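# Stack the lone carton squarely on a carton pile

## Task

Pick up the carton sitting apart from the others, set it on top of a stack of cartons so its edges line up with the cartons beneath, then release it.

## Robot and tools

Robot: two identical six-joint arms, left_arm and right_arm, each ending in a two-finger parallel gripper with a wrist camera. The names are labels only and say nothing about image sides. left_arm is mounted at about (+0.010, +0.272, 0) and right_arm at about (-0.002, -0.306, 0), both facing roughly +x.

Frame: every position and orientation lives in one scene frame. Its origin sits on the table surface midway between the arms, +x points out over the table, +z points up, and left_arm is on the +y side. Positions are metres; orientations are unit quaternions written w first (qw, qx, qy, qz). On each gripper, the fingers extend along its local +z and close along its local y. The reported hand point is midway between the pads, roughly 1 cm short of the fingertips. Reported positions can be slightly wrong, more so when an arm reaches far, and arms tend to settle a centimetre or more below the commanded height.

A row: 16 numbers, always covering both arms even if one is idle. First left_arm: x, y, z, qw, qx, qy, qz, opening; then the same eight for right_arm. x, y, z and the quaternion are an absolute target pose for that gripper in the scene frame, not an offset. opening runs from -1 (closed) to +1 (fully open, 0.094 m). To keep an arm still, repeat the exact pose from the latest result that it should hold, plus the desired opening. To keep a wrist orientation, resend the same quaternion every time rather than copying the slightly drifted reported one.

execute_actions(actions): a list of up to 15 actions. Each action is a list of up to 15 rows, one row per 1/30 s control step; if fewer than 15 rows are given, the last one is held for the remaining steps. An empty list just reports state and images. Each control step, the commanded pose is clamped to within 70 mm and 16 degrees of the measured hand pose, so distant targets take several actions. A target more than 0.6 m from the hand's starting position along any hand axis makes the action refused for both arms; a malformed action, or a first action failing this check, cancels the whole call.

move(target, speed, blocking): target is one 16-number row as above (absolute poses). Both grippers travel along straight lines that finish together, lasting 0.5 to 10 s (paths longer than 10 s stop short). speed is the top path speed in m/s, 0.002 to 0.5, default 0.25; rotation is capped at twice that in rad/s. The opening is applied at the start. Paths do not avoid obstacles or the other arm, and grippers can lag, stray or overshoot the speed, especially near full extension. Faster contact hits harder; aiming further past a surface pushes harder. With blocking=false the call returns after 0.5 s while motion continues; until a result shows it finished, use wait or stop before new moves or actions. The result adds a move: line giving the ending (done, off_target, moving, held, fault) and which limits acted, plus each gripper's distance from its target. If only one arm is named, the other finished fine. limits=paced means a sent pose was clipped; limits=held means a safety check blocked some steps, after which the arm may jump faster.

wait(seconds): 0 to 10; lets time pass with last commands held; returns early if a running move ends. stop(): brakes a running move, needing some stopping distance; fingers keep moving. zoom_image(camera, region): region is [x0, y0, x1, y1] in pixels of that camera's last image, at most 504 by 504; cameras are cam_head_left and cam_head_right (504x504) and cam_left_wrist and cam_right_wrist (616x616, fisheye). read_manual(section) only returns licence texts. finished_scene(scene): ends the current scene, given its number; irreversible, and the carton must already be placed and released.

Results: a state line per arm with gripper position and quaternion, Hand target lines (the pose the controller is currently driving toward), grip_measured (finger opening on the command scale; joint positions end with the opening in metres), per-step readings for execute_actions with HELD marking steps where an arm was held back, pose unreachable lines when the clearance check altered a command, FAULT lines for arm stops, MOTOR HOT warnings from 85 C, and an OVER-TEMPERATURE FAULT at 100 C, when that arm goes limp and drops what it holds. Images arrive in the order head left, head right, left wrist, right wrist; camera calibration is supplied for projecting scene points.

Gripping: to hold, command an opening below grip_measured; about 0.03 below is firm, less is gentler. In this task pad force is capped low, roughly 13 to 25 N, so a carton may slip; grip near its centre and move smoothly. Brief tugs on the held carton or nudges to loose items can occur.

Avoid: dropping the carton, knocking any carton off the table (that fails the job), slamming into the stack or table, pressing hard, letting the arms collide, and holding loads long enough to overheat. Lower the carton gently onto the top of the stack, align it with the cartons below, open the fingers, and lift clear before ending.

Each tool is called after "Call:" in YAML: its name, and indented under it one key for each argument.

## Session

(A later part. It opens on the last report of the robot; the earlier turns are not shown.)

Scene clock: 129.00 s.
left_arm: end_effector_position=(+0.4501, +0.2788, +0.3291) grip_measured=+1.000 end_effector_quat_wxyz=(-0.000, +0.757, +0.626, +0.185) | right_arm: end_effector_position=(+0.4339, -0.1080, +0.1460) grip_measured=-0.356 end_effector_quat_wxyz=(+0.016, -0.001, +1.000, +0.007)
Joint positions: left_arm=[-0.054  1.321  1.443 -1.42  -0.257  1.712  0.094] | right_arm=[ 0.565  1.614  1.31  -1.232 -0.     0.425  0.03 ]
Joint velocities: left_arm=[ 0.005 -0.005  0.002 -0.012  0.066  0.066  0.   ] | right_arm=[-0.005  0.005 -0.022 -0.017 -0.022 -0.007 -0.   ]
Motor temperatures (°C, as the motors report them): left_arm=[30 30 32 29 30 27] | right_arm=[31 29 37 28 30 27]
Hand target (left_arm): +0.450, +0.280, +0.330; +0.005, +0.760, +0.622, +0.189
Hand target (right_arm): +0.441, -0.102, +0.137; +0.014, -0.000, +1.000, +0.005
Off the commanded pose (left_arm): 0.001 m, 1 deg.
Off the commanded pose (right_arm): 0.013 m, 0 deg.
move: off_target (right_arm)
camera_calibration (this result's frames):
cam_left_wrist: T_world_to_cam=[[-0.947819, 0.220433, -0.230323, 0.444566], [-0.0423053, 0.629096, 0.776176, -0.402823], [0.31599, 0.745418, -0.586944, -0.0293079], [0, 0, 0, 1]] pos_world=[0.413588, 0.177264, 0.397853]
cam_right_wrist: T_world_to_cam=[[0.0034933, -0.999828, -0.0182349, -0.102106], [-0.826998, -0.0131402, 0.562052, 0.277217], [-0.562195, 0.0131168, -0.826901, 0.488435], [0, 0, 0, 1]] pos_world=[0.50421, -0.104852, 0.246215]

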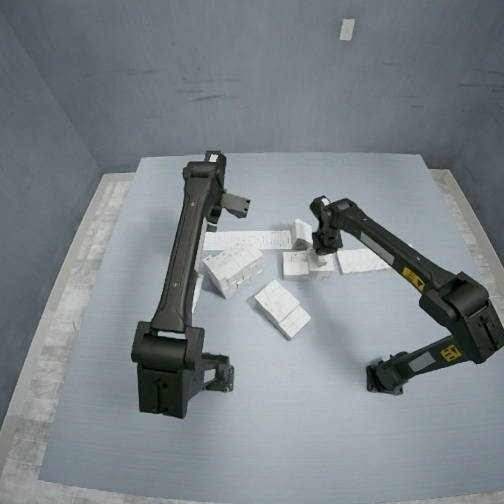

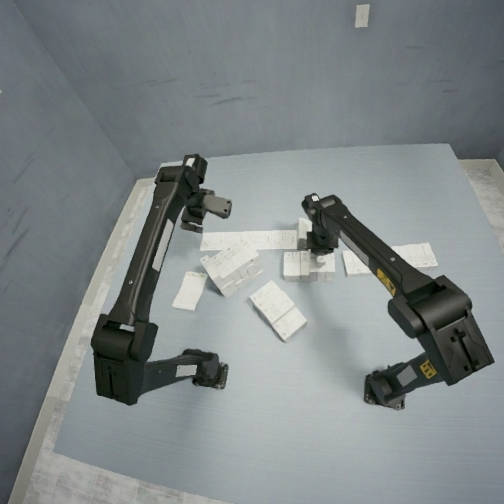

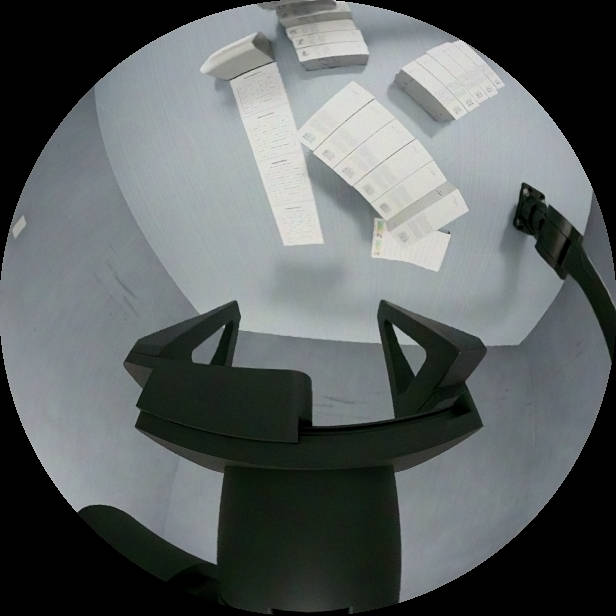

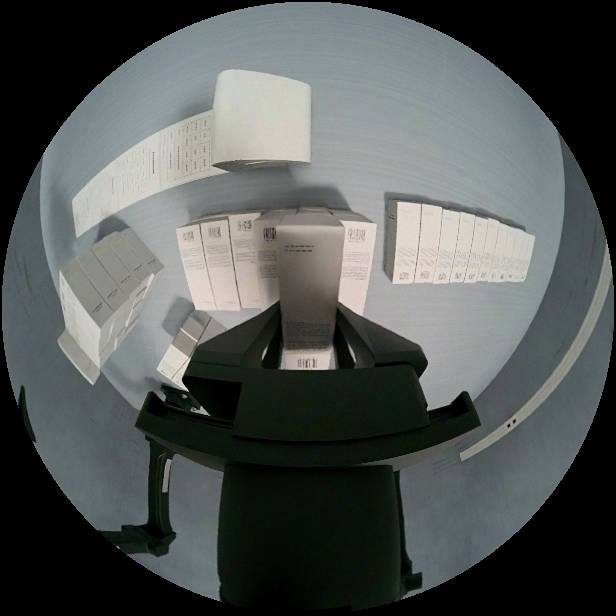

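Call:
move:
  target: [0.45,0.28,0.33,0.005,0.760,0.622,0.189,1,0.433,-0.104,0.124,0.004,0,1,0,-0.6]
  speed: 0.03

Call:
zoom_image:
  camera: "cam_right_wrist"
  region: [160, 160, 460, 370]

Scene clock: 147.93 s.
left_arm: end_effector_position=(+0.4501, +0.2788, +0.3291) grip_measured=+1.000 end_effector_quat_wxyz=(-0.000, +0.757, +0.626, +0.185) | right_arm: end_effector_position=(+0.4362, -0.1067, +0.1456) grip_measured=-0.356 end_effector_quat_wxyz=(+0.020, +0.000, +1.000, +0.008)
Joint positions: left_arm=[-0.054  1.321  1.443 -1.42  -0.257  1.712  0.094] | right_arm=[ 0.567  1.615  1.31  -1.222  0.002  0.428  0.03 ]
Joint velocities: left_arm=[-0.015 -0.005  0.017 -0.007 -0.037  0.007  0.   ] | right_arm=[ 0.015  0.015  0.002 -0.002 -0.037 -0.022  0.001]
Motor temperatures (°C, as the motors report them): left_arm=[30 30 33 29 30 27] | right_arm=[31 29 36 28 30 27]
Hand target (left_arm): +0.450, +0.280, +0.330; +0.005, +0.760, +0.622, +0.189
Hand target (right_arm): +0.433, -0.104, +0.124; +0.004, +0.000, +1.000, -0.000
Off the commanded pose (left_arm): 0.001 m, 1 deg.
Off the commanded pose (right_arm): 0.022 m, 2 deg.
move: off_target (right_arm)
camera_calibration (this result's frames):
cam_left_wrist: T_world_to_cam=[[-0.947819, 0.220433, -0.230323, 0.444566], [-0.0423053, 0.629096, 0.776176, -0.402823], [0.31599, 0.745418, -0.586944, -0.0293079], [0, 0, 0, 1]] pos_world=[0.413588, 0.177264, 0.397853]
cam_right_wrist: T_world_to_cam=[[0.00169593, -0.999788, -0.0205341, -0.0997026], [-0.832282, -0.0127943, 0.554205, 0.28287], [-0.55435, 0.0161503, -0.832127, 0.487032], [0, 0, 0, 1]] pos_world=[0.505583, -0.103928, 0.246458]

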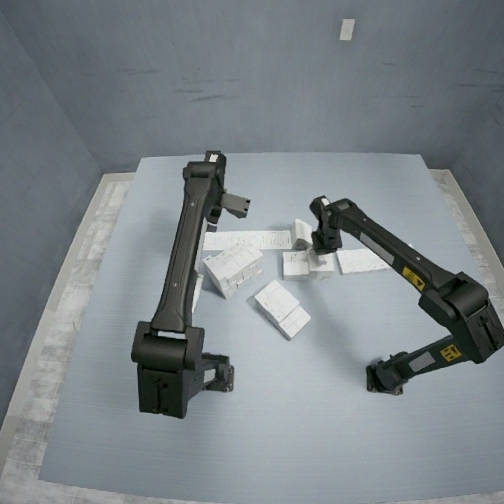

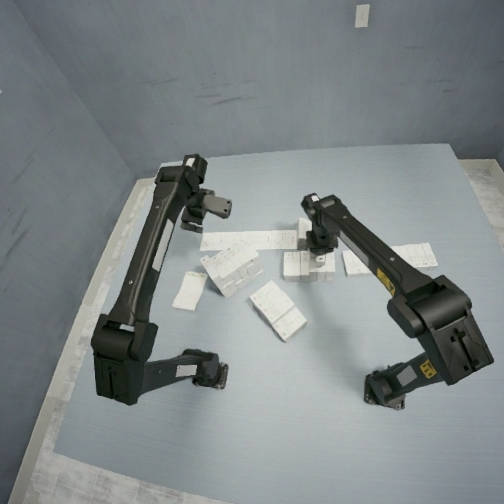

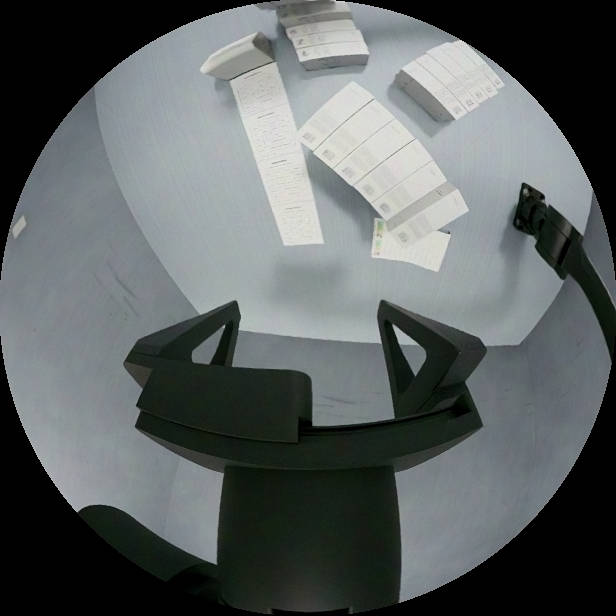

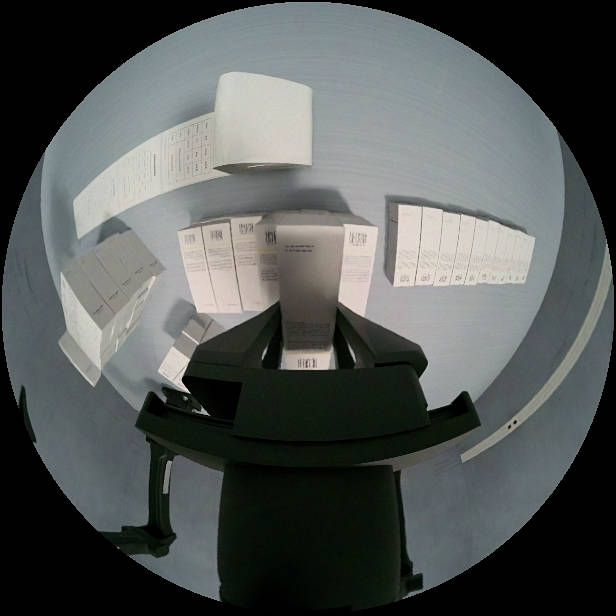

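Region (160, 160, 460, 370) of cam_right_wrist's 616x616 image, scaled by 1.680, with more detail than that image has; it fills the top 353 rows of this view, and the rest is white.

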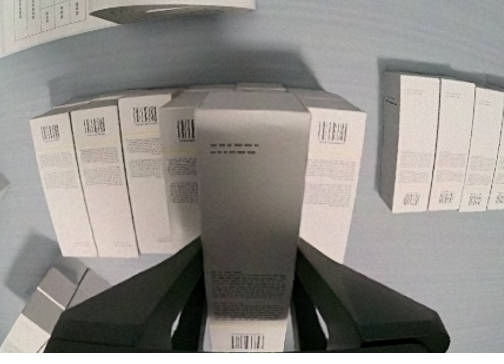

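Call:
execute_actions:
  actions:
    - [[0.45,0.28,0.33,0.005,0.760,0.622,0.189,1,0.430,-0.106,0.118,0.004,0,1,0,-0.6],[0.45,0.28,0.33,0.005,0.760,0.622,0.189,1,0.430,-0.106,0.116,0.004,0,1,0,-0.6],[0.45,0.28,0.33,0.005,0.760,0.622,0.189,1,0.430,-0.106,0.114,0.004,0,1,0,-0.6],[0.45,0.28,0.33,0.005,0.760,0.622,0.189,1,0.430,-0.106,0.112,0.004,0,1,0,-0.6]]
    - [[0.45,0.28,0.33,0.005,0.760,0.622,0.189,1,0.430,-0.106,0.112,0.004,0,1,0,-0.6]]

Scene clock: 158.17 s.
left_arm: end_effector_position=(+0.4501, +0.2788, +0.3291) grip_measured=+1.000 end_effector_quat_wxyz=(-0.000, +0.757, +0.626, +0.185) | right_arm: end_effector_position=(+0.4311, -0.1091, +0.1274) grip_measured=-0.356 end_effector_quat_wxyz=(+0.014, +0.000, +1.000, +0.006)
Joint positions: left_arm=[-0.054  1.321  1.443 -1.42  -0.257  1.712  0.094] | right_arm=[ 0.567  1.625  1.272 -1.188  0.002  0.428  0.03 ]
Joint velocities: left_arm=[-0.005 -0.005  0.007 -0.002 -0.007 -0.022  0.   ] | right_arm=[-0.015  0.005 -0.002  0.007 -0.022 -0.007 -0.002]
Motor temperatures (°C, as the motors report them): left_arm=[30 30 33 29 30 27] | right_arm=[31 29 35 28 30 27]
Hand target (left_arm): +0.450, +0.280, +0.330; +0.005, +0.760, +0.622, +0.189
Hand target (right_arm): +0.430, -0.106, +0.112; +0.004, +0.000, +1.000, -0.000
Off the commanded pose (left_arm): 0.001 m, 1 deg.
Off the commanded pose (right_arm): 0.016 m, 1 deg.
Step readings (end_effector_position; steps 1 to 15: 1st action; 16 to 30: 2nd action):
0: left_arm (+0.4501, +0.2788, +0.3291) | right_arm (+0.4362, -0.1067, +0.1454)
1: left_arm (+0.4501, +0.2788, +0.3291) | right_arm (+0.4360, -0.1068, +0.1442)
2: left_arm (+0.4501, +0.2788, +0.3291) | right_arm (+0.4358, -0.1069, +0.1423)
4: left_arm (+0.4501, +0.2788, +0.3291) | right_arm (+0.4336, -0.1079, +0.1366)
8: left_arm (+0.4501, +0.2788, +0.3291) | right_arm (+0.4303, -0.1094, +0.1284)
15: left_arm (+0.4501, +0.2788, +0.3291) | right_arm (+0.4311, -0.1091, +0.1274)
16: left_arm (+0.4501, +0.2788, +0.3291) | right_arm (+0.4311, -0.1091, +0.1274)
17: left_arm (+0.4501, +0.2788, +0.3291) | right_arm (+0.4311, -0.1091, +0.1274)
19: left_arm (+0.4501, +0.2788, +0.3291) | right_arm (+0.4311, -0.1091, +0.1274)
23: left_arm (+0.4501, +0.2788, +0.3291) | right_arm (+0.4311, -0.1091, +0.1274)
30: end_effector_position above
camera_calibration (this result's frames):
cam_left_wrist: T_world_to_cam=[[-0.947819, 0.220433, -0.230323, 0.444566], [-0.0423053, 0.629096, 0.776176, -0.402823], [0.31599, 0.745418, -0.586944, -0.0293079], [0, 0, 0, 1]] pos_world=[0.413588, 0.177264, 0.397853]
cam_right_wrist: T_world_to_cam=[[0.00108829, -0.999891, -0.014715, -0.102891], [-0.825095, -0.0092117, 0.564918, 0.284603], [-0.564992, 0.0115265, -0.825016, 0.472246], [0, 0, 0, 1]] pos_world=[0.501752, -0.105702, 0.227318]

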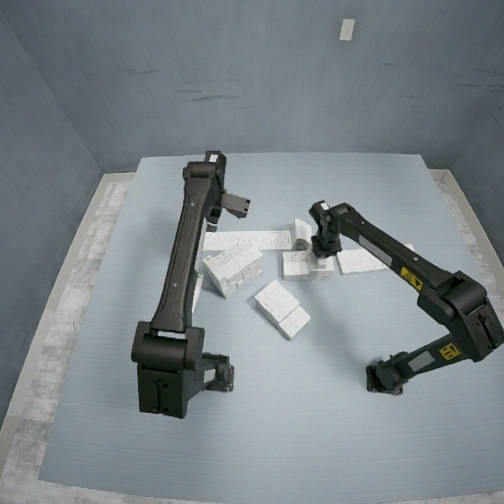

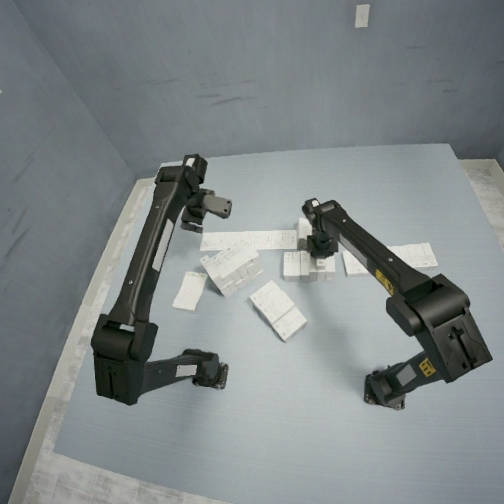

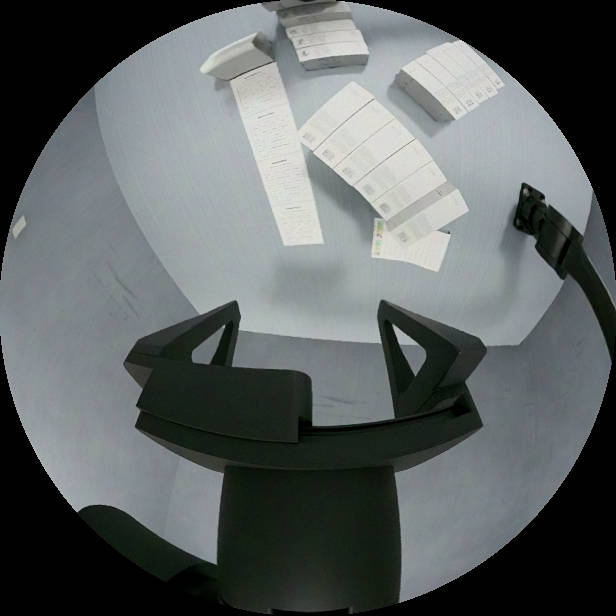

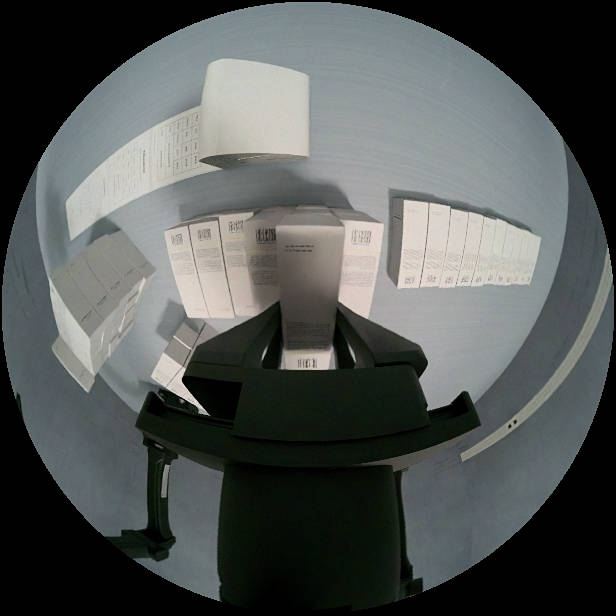

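Call:
zoom_image:
  camera: "cam_right_wrist"
  region: [200, 180, 420, 330]

Call:
zoom_image:
  camera: "cam_head_right"
  region: [270, 220, 370, 300]

Region (200, 180, 420, 330) of cam_right_wrist's 616x616 image, scaled by 2.291, with more detail than that image has; it fills the top 344 rows of this view, and the rest is white.

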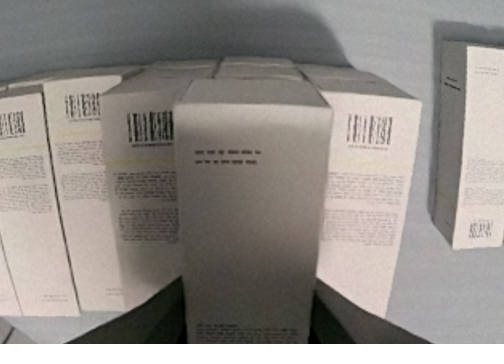

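Region (270, 220, 370, 300) of cam_head_right's 504x504 image, scaled by 5.040, with more detail than that image has; it fills the top 403 rows of this view, and the rest is white.

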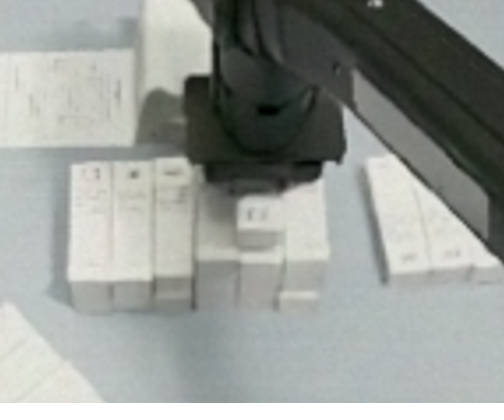

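Call:
execute_actions:
  actions:
    - [[0.45,0.28,0.33,0.005,0.760,0.622,0.189,1,0.427,-0.107,0.112,0,0,1,0,-0.6],[0.45,0.28,0.33,0.005,0.760,0.622,0.189,1,0.425,-0.108,0.112,0,0,1,0,-0.6],[0.45,0.28,0.33,0.005,0.760,0.622,0.189,1,0.423,-0.109,0.111,-0.004,0,1,0,-0.6],[0.45,0.28,0.33,0.005,0.760,0.622,0.189,1,0.422,-0.109,0.110,-0.004,0,1,0,-0.6],[0.45,0.28,0.33,0.005,0.760,0.622,0.189,1,0.422,-0.109,0.108,-0.004,0,1,0,-0.6]]

Call:
zoom_image:
  camera: "cam_right_wrist"
  region: [200, 180, 420, 330]

Scene clock: 179.70 s.
left_arm: end_effector_position=(+0.4501, +0.2788, +0.3291) grip_measured=+1.000 end_effector_quat_wxyz=(-0.000, +0.757, +0.626, +0.185) | right_arm: end_effector_position=(+0.4243, -0.1117, +0.1205) grip_measured=-0.356 end_effector_quat_wxyz=(+0.005, +0.000, +1.000, +0.003)
Joint positions: left_arm=[-0.054  1.321  1.443 -1.42  -0.257  1.712  0.094] | right_arm=[ 0.567  1.625  1.253 -1.188 -0.001  0.428  0.03 ]
Joint velocities: left_arm=[-0.015 -0.005  0.017 -0.002 -0.081 -0.022  0.   ] | right_arm=[-0.015  0.005  0.002 -0.007  0.007  0.007 -0.001]
Motor temperatures (°C, as the motors report them): left_arm=[30 30 33 29 30 27] | right_arm=[31 29 35 28 30 27]
Hand target (left_arm): +0.450, +0.280, +0.330; +0.005, +0.760, +0.622, +0.189
Hand target (right_arm): +0.422, -0.109, +0.108; -0.004, +0.000, +1.000, -0.000
Off the commanded pose (left_arm): 0.001 m, 1 deg.
Off the commanded pose (right_arm): 0.013 m, 1 deg.
Step readings (end_effector_position):
0: left_arm (+0.4501, +0.2788, +0.3291) | right_arm (+0.4311, -0.1091, +0.1274)
1: left_arm (+0.4501, +0.2788, +0.3291) | right_arm (+0.4311, -0.1091, +0.1274)
2: left_arm (+0.4501, +0.2788, +0.3291) | right_arm (+0.4308, -0.1092, +0.1271)
4: left_arm (+0.4501, +0.2788, +0.3291) | right_arm (+0.4294, -0.1095, +0.1257)
8: left_arm (+0.4501, +0.2788, +0.3291) | right_arm (+0.4249, -0.1115, +0.1210)
15: end_effector_position above
camera_calibration (this result's frames):
cam_left_wrist: T_world_to_cam=[[-0.947819, 0.220433, -0.230323, 0.444566], [-0.0423053, 0.629096, 0.776176, -0.402823], [0.31599, 0.745418, -0.586944, -0.0293079], [0, 0, 0, 1]] pos_world=[0.413588, 0.177264, 0.397853]
cam_right_wrist: T_world_to_cam=[[0.000919278, -0.99996, -0.00890935, -0.106276], [-0.814615, -0.00591626, 0.579971, 0.276995], [-0.580001, 0.00672454, -0.814588, 0.467324], [0, 0, 0, 1]] pos_world=[0.496791, -0.107776, 0.21908]

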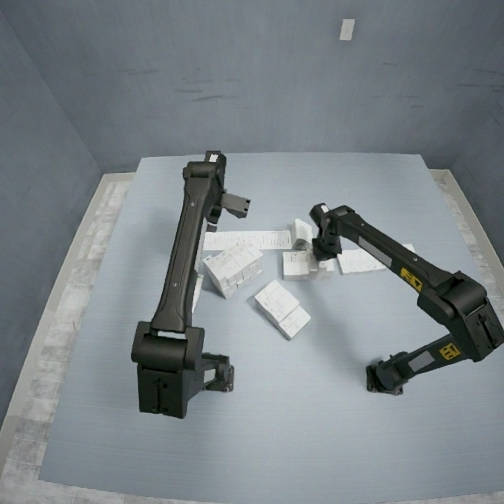

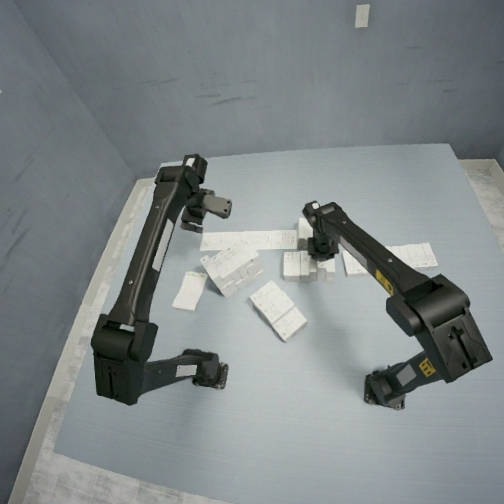

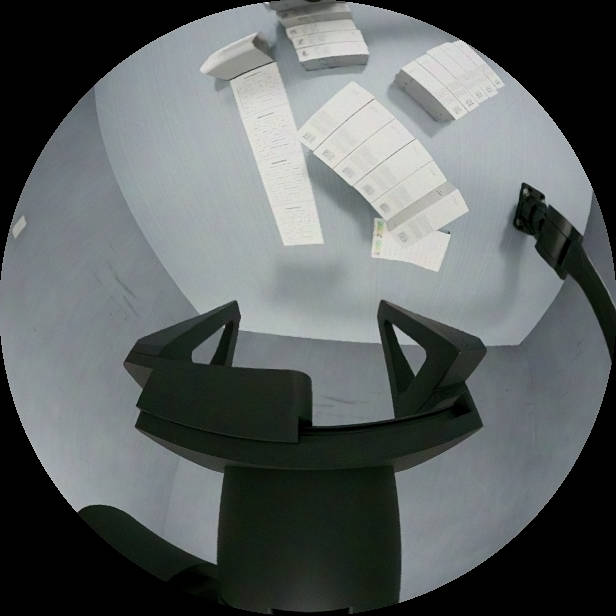

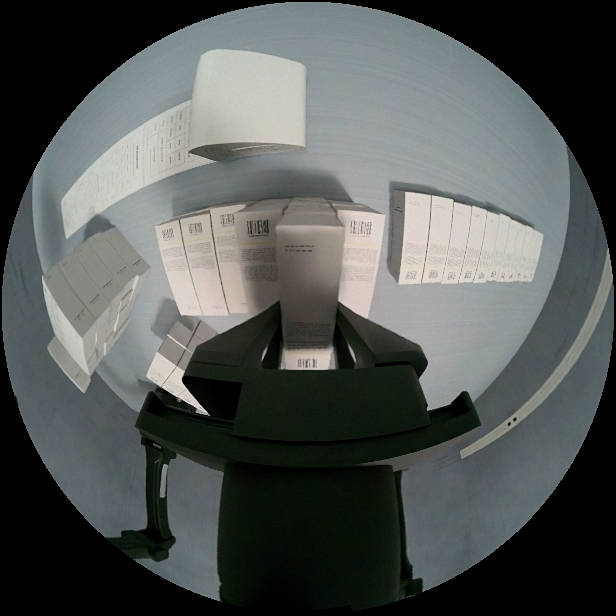

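Region (200, 180, 420, 330) of cam_right_wrist's 616x616 image, scaled by 2.291, with more detail than that image has; it fills the top 344 rows of this view, and the rest is white.

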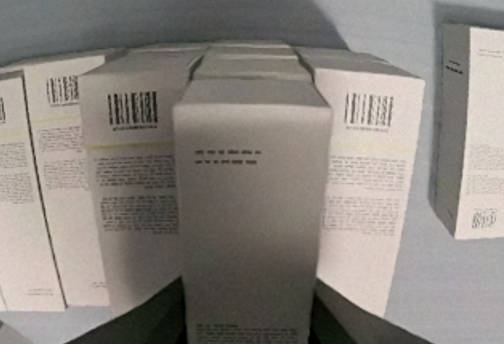

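Call:
execute_actions:
  actions:
    - [[0.45,0.28,0.33,0.005,0.760,0.622,0.189,1,0.422,-0.109,0.106,-0.004,0,1,0,-0.6],[0.45,0.28,0.33,0.005,0.760,0.622,0.189,1,0.423,-0.109,0.104,-0.004,0,1,0,-0.6],[0.45,0.28,0.33,0.005,0.760,0.622,0.189,1,0.423,-0.109,0.102,-0.004,0,1,0,-0.6],[0.45,0.28,0.33,0.005,0.760,0.622,0.189,1,0.423,-0.109,0.100,-0.004,0,1,0,-0.6]]

Scene clock: 185.17 s.
left_arm: end_effector_position=(+0.4501, +0.2788, +0.3291) grip_measured=+1.000 end_effector_quat_wxyz=(-0.000, +0.757, +0.626, +0.185) | right_arm: end_effector_position=(+0.4261, -0.1109, +0.1182) grip_measured=-0.356 end_effector_quat_wxyz=(+0.010, +0.000, +1.000, +0.005)
Joint positions: left_arm=[-0.054  1.321  1.443 -1.42  -0.257  1.712  0.094] | right_arm=[ 0.567  1.625  1.247 -1.17  -0.001  0.428  0.03 ]
Joint velocities: left_arm=[ 0.005  0.005 -0.007 -0.012  0.007  0.007  0.   ] | right_arm=[-0.005 -0.005 -0.002 -0.007 -0.022 -0.022 -0.001]
Motor temperatures (°C, as the motors report them): left_arm=[30 30 33 29 30 27] | right_arm=[31 29 35 28 30 27]
Hand target (left_arm): +0.450, +0.280, +0.330; +0.005, +0.760, +0.622, +0.189
Hand target (right_arm): +0.423, -0.109, +0.100; -0.004, +0.000, +1.000, -0.000
Off the commanded pose (left_arm): 0.001 m, 1 deg.
Off the commanded pose (right_arm): 0.019 m, 2 deg.
Step readings (end_effector_position):
0: left_arm (+0.4501, +0.2788, +0.3291) | right_arm (+0.4243, -0.1117, +0.1205)
1: left_arm (+0.4501, +0.2788, +0.3291) | right_arm (+0.4245, -0.1116, +0.1205)
2: left_arm (+0.4501, +0.2788, +0.3291) | right_arm (+0.4249, -0.1114, +0.1205)
4: left_arm (+0.4501, +0.2788, +0.3291) | right_arm (+0.4258, -0.1110, +0.1197)
8: left_arm (+0.4501, +0.2788, +0.3291) | right_arm (+0.4260, -0.1110, +0.1182)
15: end_effector_position above
camera_calibration (this result's frames):
cam_left_wrist: T_world_to_cam=[[-0.947819, 0.220433, -0.230323, 0.444566], [-0.0423053, 0.629096, 0.776176, -0.402823], [0.31599, 0.745418, -0.586944, -0.0293079], [0, 0, 0, 1]] pos_world=[0.413588, 0.177264, 0.397853]
cam_right_wrist: T_world_to_cam=[[0.00103672, -0.999906, -0.013643, -0.104992], [-0.820611, -0.00864743, 0.571422, 0.282987], [-0.571486, 0.0106032, -0.820543, 0.463991], [0, 0, 0, 1]] pos_world=[0.497495, -0.107455, 0.217587]

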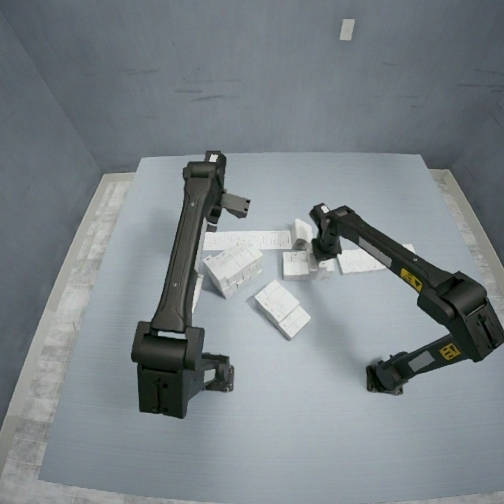

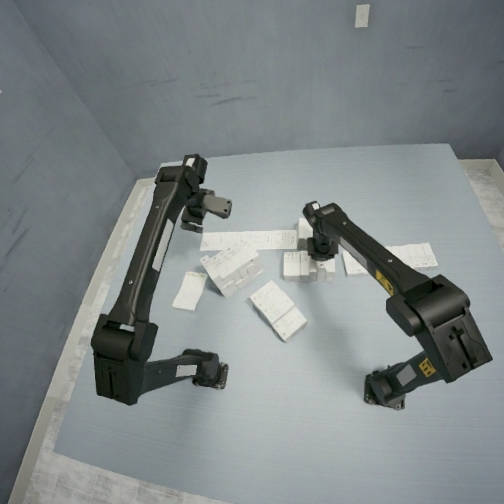

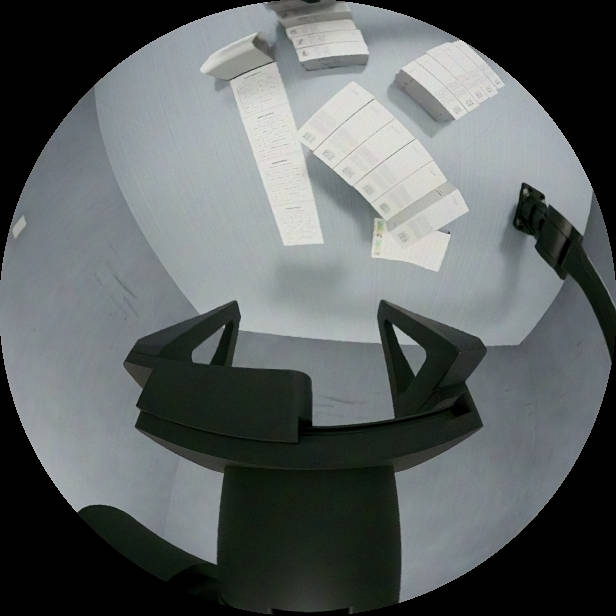

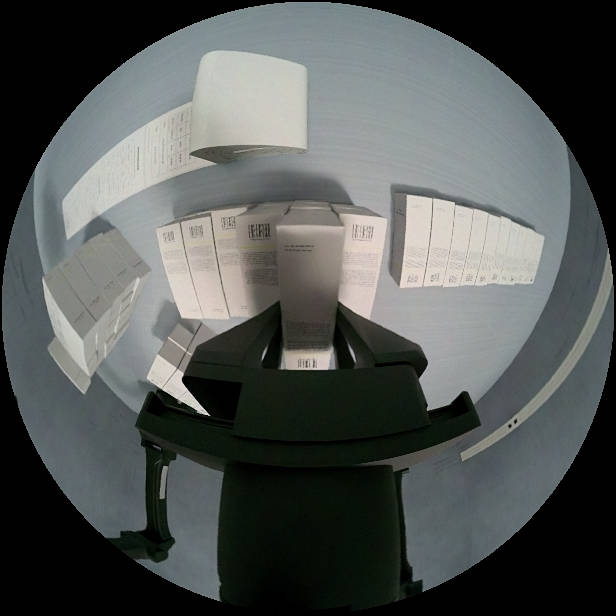

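Call:
execute_actions:
  actions:
    - [[0.45,0.28,0.33,0.005,0.760,0.622,0.189,1,0.421,-0.109,0.098,-0.008,0,1,0,-0.6],[0.45,0.28,0.33,0.005,0.760,0.622,0.189,1,0.420,-0.109,0.096,-0.008,0,1,0,-0.6],[0.45,0.28,0.33,0.005,0.760,0.622,0.189,1,0.420,-0.109,0.094,-0.008,0,1,0,-0.6]]

Call:
zoom_image:
  camera: "cam_right_wrist"
  region: [200, 180, 420, 330]

Call:
zoom_image:
  camera: "cam_head_right"
  region: [270, 220, 370, 300]

Scene clock: 199.40 s.
left_arm: end_effector_position=(+0.4501, +0.2788, +0.3291) grip_measured=+1.000 end_effector_quat_wxyz=(-0.000, +0.757, +0.626, +0.185) | right_arm: end_effector_position=(+0.4261, -0.1106, +0.1172) grip_measured=-0.356 end_effector_quat_wxyz=(+0.011, +0.000, +1.000, +0.006)
Joint positions: left_arm=[-0.054  1.321  1.443 -1.42  -0.257  1.712  0.094] | right_arm=[ 0.567  1.625  1.244 -1.165 -0.002  0.428  0.03 ]
Joint velocities: left_arm=[-0.024 -0.005 -0.002  0.032 -0.037  0.007  0.   ] | right_arm=[-0.005 -0.024 -0.017  0.017 -0.066 -0.066  0.   ]
Motor temperatures (°C, as the motors report them): left_arm=[30 30 33 29 30 27] | right_arm=[31 29 35 28 30 27]
Hand target (left_arm): +0.450, +0.280, +0.330; +0.005, +0.760, +0.622, +0.189
Hand target (right_arm): +0.419, -0.109, +0.095; -0.008, +0.000, +1.000, -0.000
Off the commanded pose (left_arm): 0.001 m, 1 deg.
Off the commanded pose (right_arm): 0.024 m, 2 deg.
Step readings (end_effector_position):
0: left_arm (+0.4501, +0.2788, +0.3291) | right_arm (+0.4261, -0.1109, +0.1182)
1: left_arm (+0.4501, +0.2788, +0.3291) | right_arm (+0.4260, -0.1108, +0.1182)
2: left_arm (+0.4501, +0.2788, +0.3291) | right_arm (+0.4259, -0.1108, +0.1180)
4: left_arm (+0.4501, +0.2788, +0.3291) | right_arm (+0.4259, -0.1107, +0.1173)
8: left_arm (+0.4501, +0.2788, +0.3291) | right_arm (+0.4261, -0.1106, +0.1172)
15: end_effector_position above
camera_calibration (this result's frames):
cam_left_wrist: T_world_to_cam=[[-0.947819, 0.220433, -0.230323, 0.444566], [-0.0423053, 0.629096, 0.776176, -0.402823], [0.31599, 0.745418, -0.586944, -0.0293079], [0, 0, 0, 1]] pos_world=[0.413588, 0.177264, 0.397853]
cam_right_wrist: T_world_to_cam=[[0.00109434, -0.999872, -0.0159782, -0.104461], [-0.821439, -0.0100111, 0.570209, 0.283953], [-0.570296, 0.0125011, -0.821344, 0.462912], [0, 0, 0, 1]] pos_world=[0.497361, -0.107392, 0.216629]

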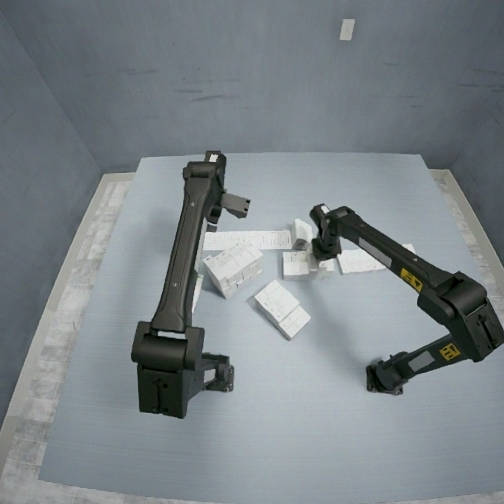

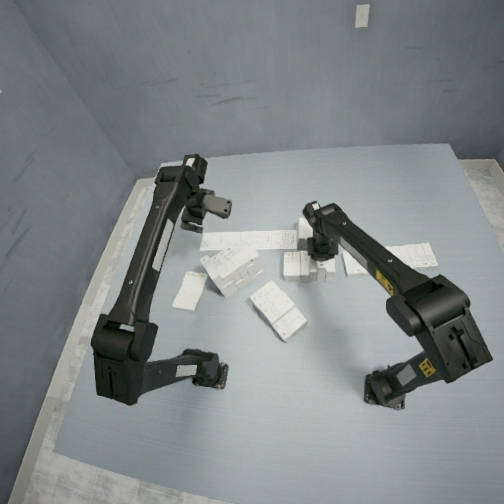

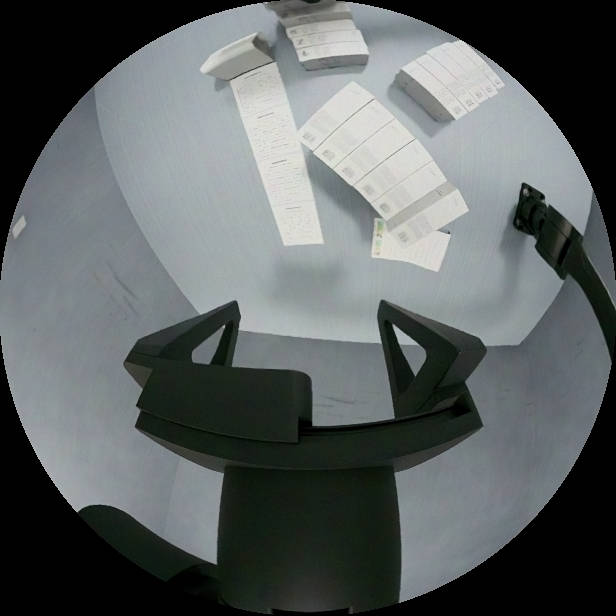

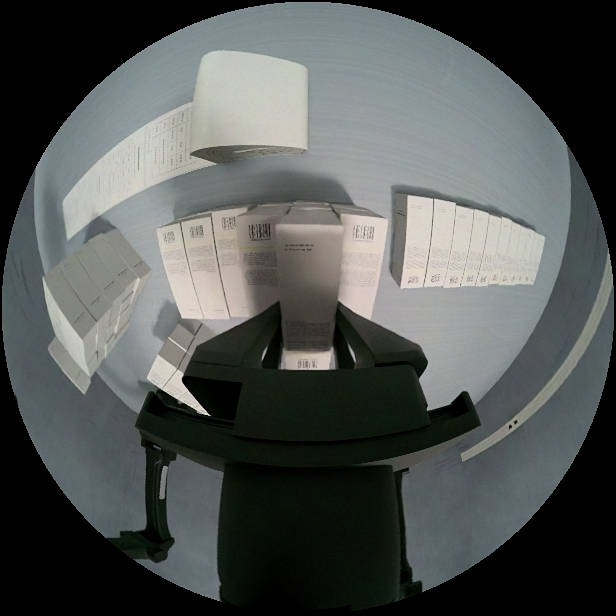

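Region (200, 180, 420, 330) of cam_right_wrist's 616x616 image, scaled by 2.291, with more detail than that image has; it fills the top 344 rows of this view, and the rest is white.

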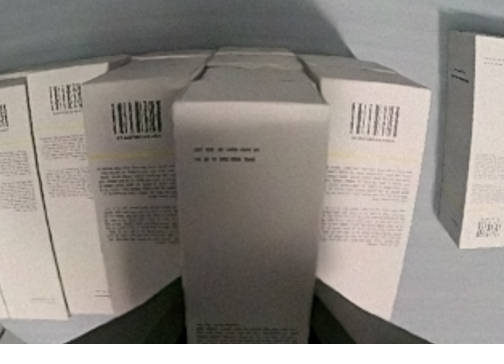

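Region (270, 220, 370, 300) of cam_head_right's 504x504 image, scaled by 5.040, with more detail than that image has; it fills the top 403 rows of this view, and the rest is white.

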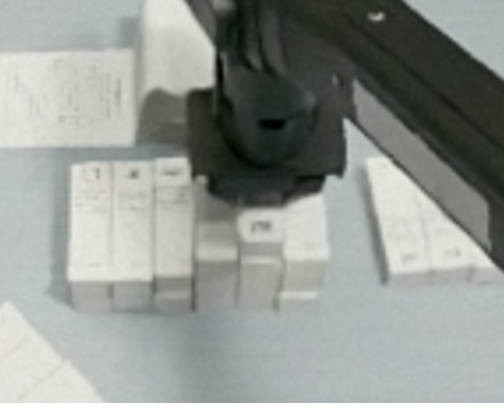

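Call:
execute_actions:
  actions:
    - [[0.45,0.28,0.33,0.005,0.760,0.622,0.189,1,0.426,-0.1106,0.114,0.011,0,1,0.006,-0.6]]
    - [[0.45,0.28,0.33,0.005,0.760,0.622,0.189,1,0.426,-0.1106,0.114,0.011,0,1,0.006,-0.2],[0.45,0.28,0.33,0.005,0.760,0.622,0.189,1,0.426,-0.1106,0.114,0.011,0,1,0.006,-0.1],[0.45,0.28,0.33,0.005,0.760,0.622,0.189,1,0.426,-0.1106,0.114,0.011,0,1,0.006,0.1],[0.45,0.28,0.33,0.005,0.760,0.622,0.189,1,0.426,-0.1106,0.114,0.011,0,1,0.006,0.4]]

Call:
move:
  target: [0.45,0.28,0.33,0.005,0.760,0.622,0.189,1,0.42,-0.11,0.22,0,0,1,0,0.4]
  speed: 0.15

Call:
zoom_image:
  camera: "cam_right_wrist"
  region: [160, 120, 460, 340]

Scene clock: 210.00 s.
left_arm: end_effector_position=(+0.4501, +0.2788, +0.3291) grip_measured=+1.000 end_effector_quat_wxyz=(-0.000, +0.757, +0.626, +0.185) | right_arm: end_effector_position=(+0.4261, -0.1106, +0.1172) grip_measured=+0.398 end_effector_quat_wxyz=(+0.011, +0.000, +1.000, +0.006)
Joint positions: left_arm=[-0.054  1.321  1.443 -1.42  -0.257  1.712  0.094] | right_arm=[ 0.567  1.625  1.244 -1.165 -0.002  0.428  0.066]
Joint velocities: left_arm=[ 0.005  0.005 -0.007 -0.012 -0.037 -0.066  0.   ] | right_arm=[ 0.005 -0.015 -0.007  0.012  0.037 -0.022 -0.   ]
Motor temperatures (°C, as the motors report them): left_arm=[30 30 33 29 30 27] | right_arm=[31 29 34 28 30 27]
Hand target (left_arm): +0.450, +0.280, +0.330; +0.005, +0.760, +0.622, +0.189
Hand target (right_arm): +0.426, -0.111, +0.114; +0.011, +0.000, +1.000, +0.006
Off the commanded pose (left_arm): 0.001 m, 1 deg.
Off the commanded pose (right_arm): 0.003 m, 0 deg.
Step readings (end_effector_position; steps 1 to 15: 1st action; 16 to 30: 2nd action):
0: left_arm (+0.4501, +0.2788, +0.3291) | right_arm (+0.4261, -0.1106, +0.1172)
1: left_arm (+0.4501, +0.2788, +0.3291) | right_arm (+0.4261, -0.1106, +0.1172)
2: left_arm (+0.4501, +0.2788, +0.3291) | right_arm (+0.4261, -0.1106, +0.1172)
4: left_arm (+0.4501, +0.2788, +0.3291) | right_arm (+0.4261, -0.1106, +0.1172)
8: left_arm (+0.4501, +0.2788, +0.3291) | right_arm (+0.4261, -0.1106, +0.1172)
15: left_arm (+0.4501, +0.2788, +0.3291) | right_arm (+0.4261, -0.1106, +0.1172)
16: left_arm (+0.4501, +0.2788, +0.3291) | right_arm (+0.4261, -0.1106, +0.1172)
17: left_arm (+0.4501, +0.2788, +0.3291) | right_arm (+0.4261, -0.1106, +0.1172)
19: left_arm (+0.4501, +0.2788, +0.3291) | right_arm (+0.4261, -0.1106, +0.1172)
23: left_arm (+0.4501, +0.2788, +0.3291) | right_arm (+0.4261, -0.1106, +0.1172)
30: end_effector_position above
camera_calibration (this result's frames):
cam_left_wrist: T_world_to_cam=[[-0.947819, 0.220433, -0.230323, 0.444566], [-0.0423053, 0.629096, 0.776176, -0.402823], [0.31599, 0.745418, -0.586944, -0.0293079], [0, 0, 0, 1]] pos_world=[0.413588, 0.177264, 0.397853]
cam_right_wrist: T_world_to_cam=[[0.00109434, -0.999872, -0.0159782, -0.104461], [-0.821439, -0.0100111, 0.570209, 0.283953], [-0.570296, 0.0125011, -0.821344, 0.462912], [0, 0, 0, 1]] pos_world=[0.497361, -0.107392, 0.216629]

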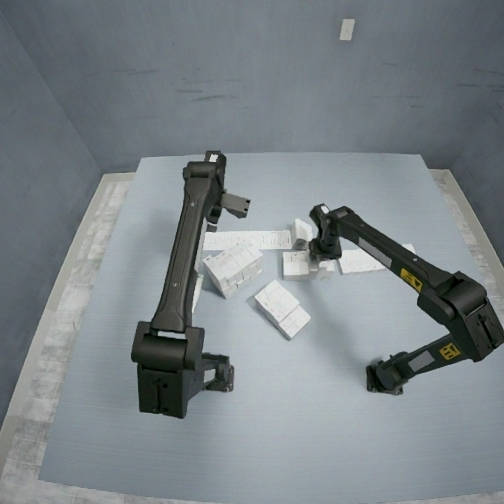

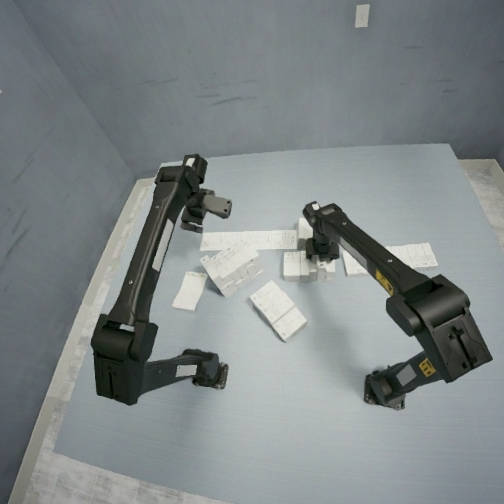

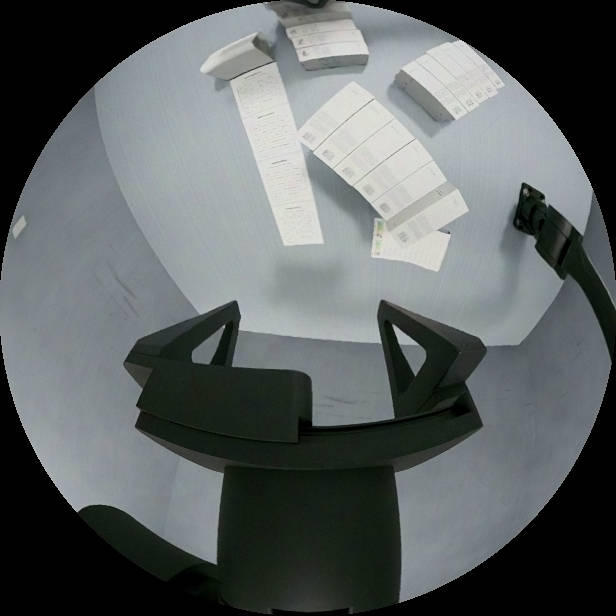

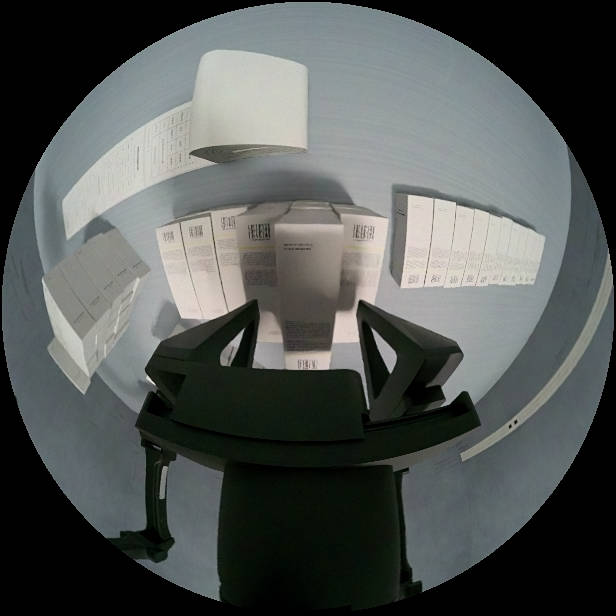

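Scene clock: 211.10 s.
left_arm: end_effector_position=(+0.4501, +0.2788, +0.3291) grip_measured=+1.000 end_effector_quat_wxyz=(-0.000, +0.757, +0.626, +0.185) | right_arm: end_effector_position=(+0.4116, -0.1172, +0.2034) grip_measured=+0.398 end_effector_quat_wxyz=(-0.016, +0.000, +1.000, -0.006)
Joint positions: left_arm=[-0.054  1.321  1.443 -1.42  -0.257  1.712  0.094] | right_arm=[ 0.567  1.561  1.401 -1.444 -0.002  0.428  0.066]
Joint velocities: left_arm=[-0.015 -0.005 -0.027 -0.007 -0.007  0.007  0.   ] | right_arm=[-0.005 -0.024  0.002  0.007 -0.051  0.051  0.001]
Motor temperatures (°C, as the motors report them): left_arm=[30 30 33 29 30 27] | right_arm=[31 29 35 28 30 27]
Hand target (left_arm): +0.450, +0.280, +0.330; +0.005, +0.760, +0.622, +0.189
Hand target (right_arm): +0.419, -0.111, +0.220; +0.000, +0.000, +1.000, +0.000
Off the commanded pose (left_arm): 0.001 m, 1 deg.
Off the commanded pose (right_arm): 0.020 m, 2 deg.
move: off_target (right_arm)
camera_calibration (this result's frames):
cam_left_wrist: T_world_to_cam=[[-0.947819, 0.220433, -0.230323, 0.444566], [-0.0423053, 0.629096, 0.776176, -0.402823], [0.31599, 0.745418, -0.586944, -0.0293079], [0, 0, 0, 1]] pos_world=[0.413588, 0.177264, 0.397853]
cam_right_wrist: T_world_to_cam=[[0.000884076, -0.999968, 0.00801098, -0.114455], [-0.790218, 0.00421075, 0.612812, 0.202992], [-0.612826, -0.00687219, -0.790188, 0.534475], [0, 0, 0, 1]] pos_world=[0.488049, -0.111633, 0.298857]

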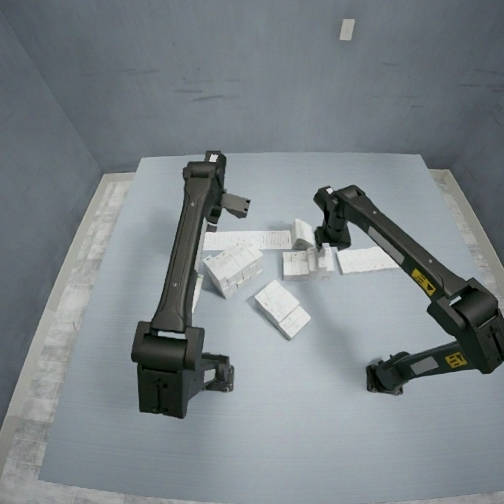

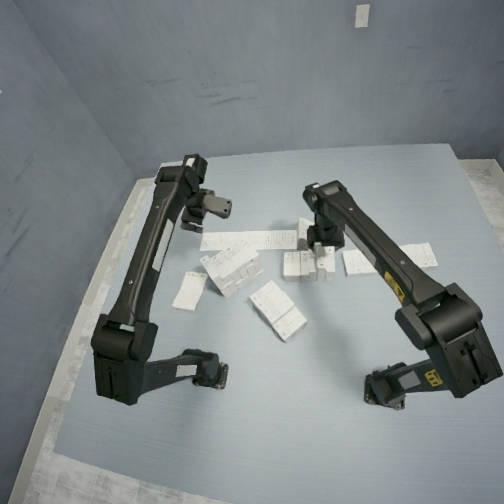

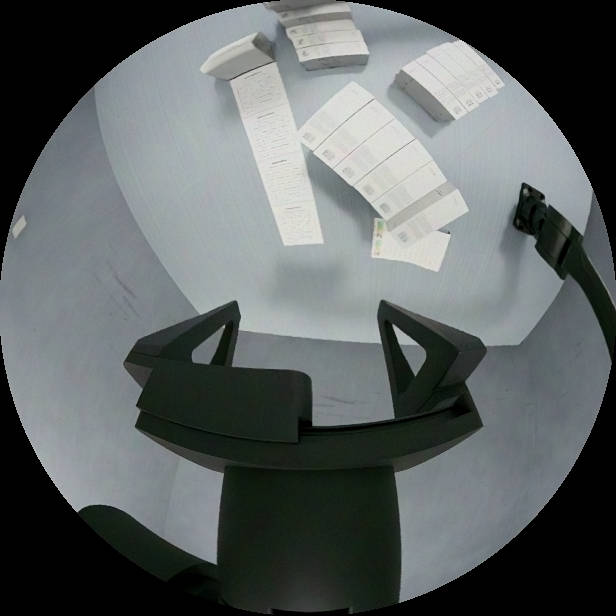

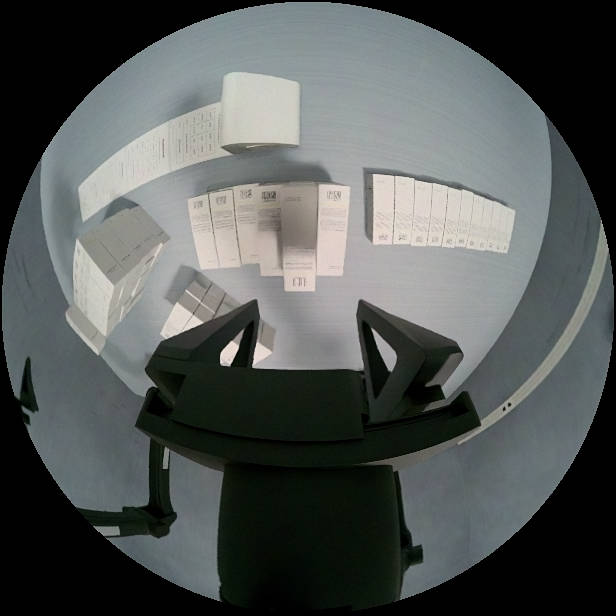

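Region (160, 120, 460, 340) of cam_right_wrist's 616x616 image, scaled by 1.680, with more detail than that image has; it fills the top 370 rows of this view, and the rest is white.

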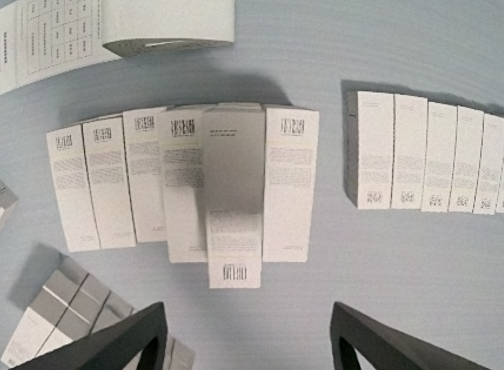

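Call:
finished_scene:
  scene: 1

The scene is finished: the task was done.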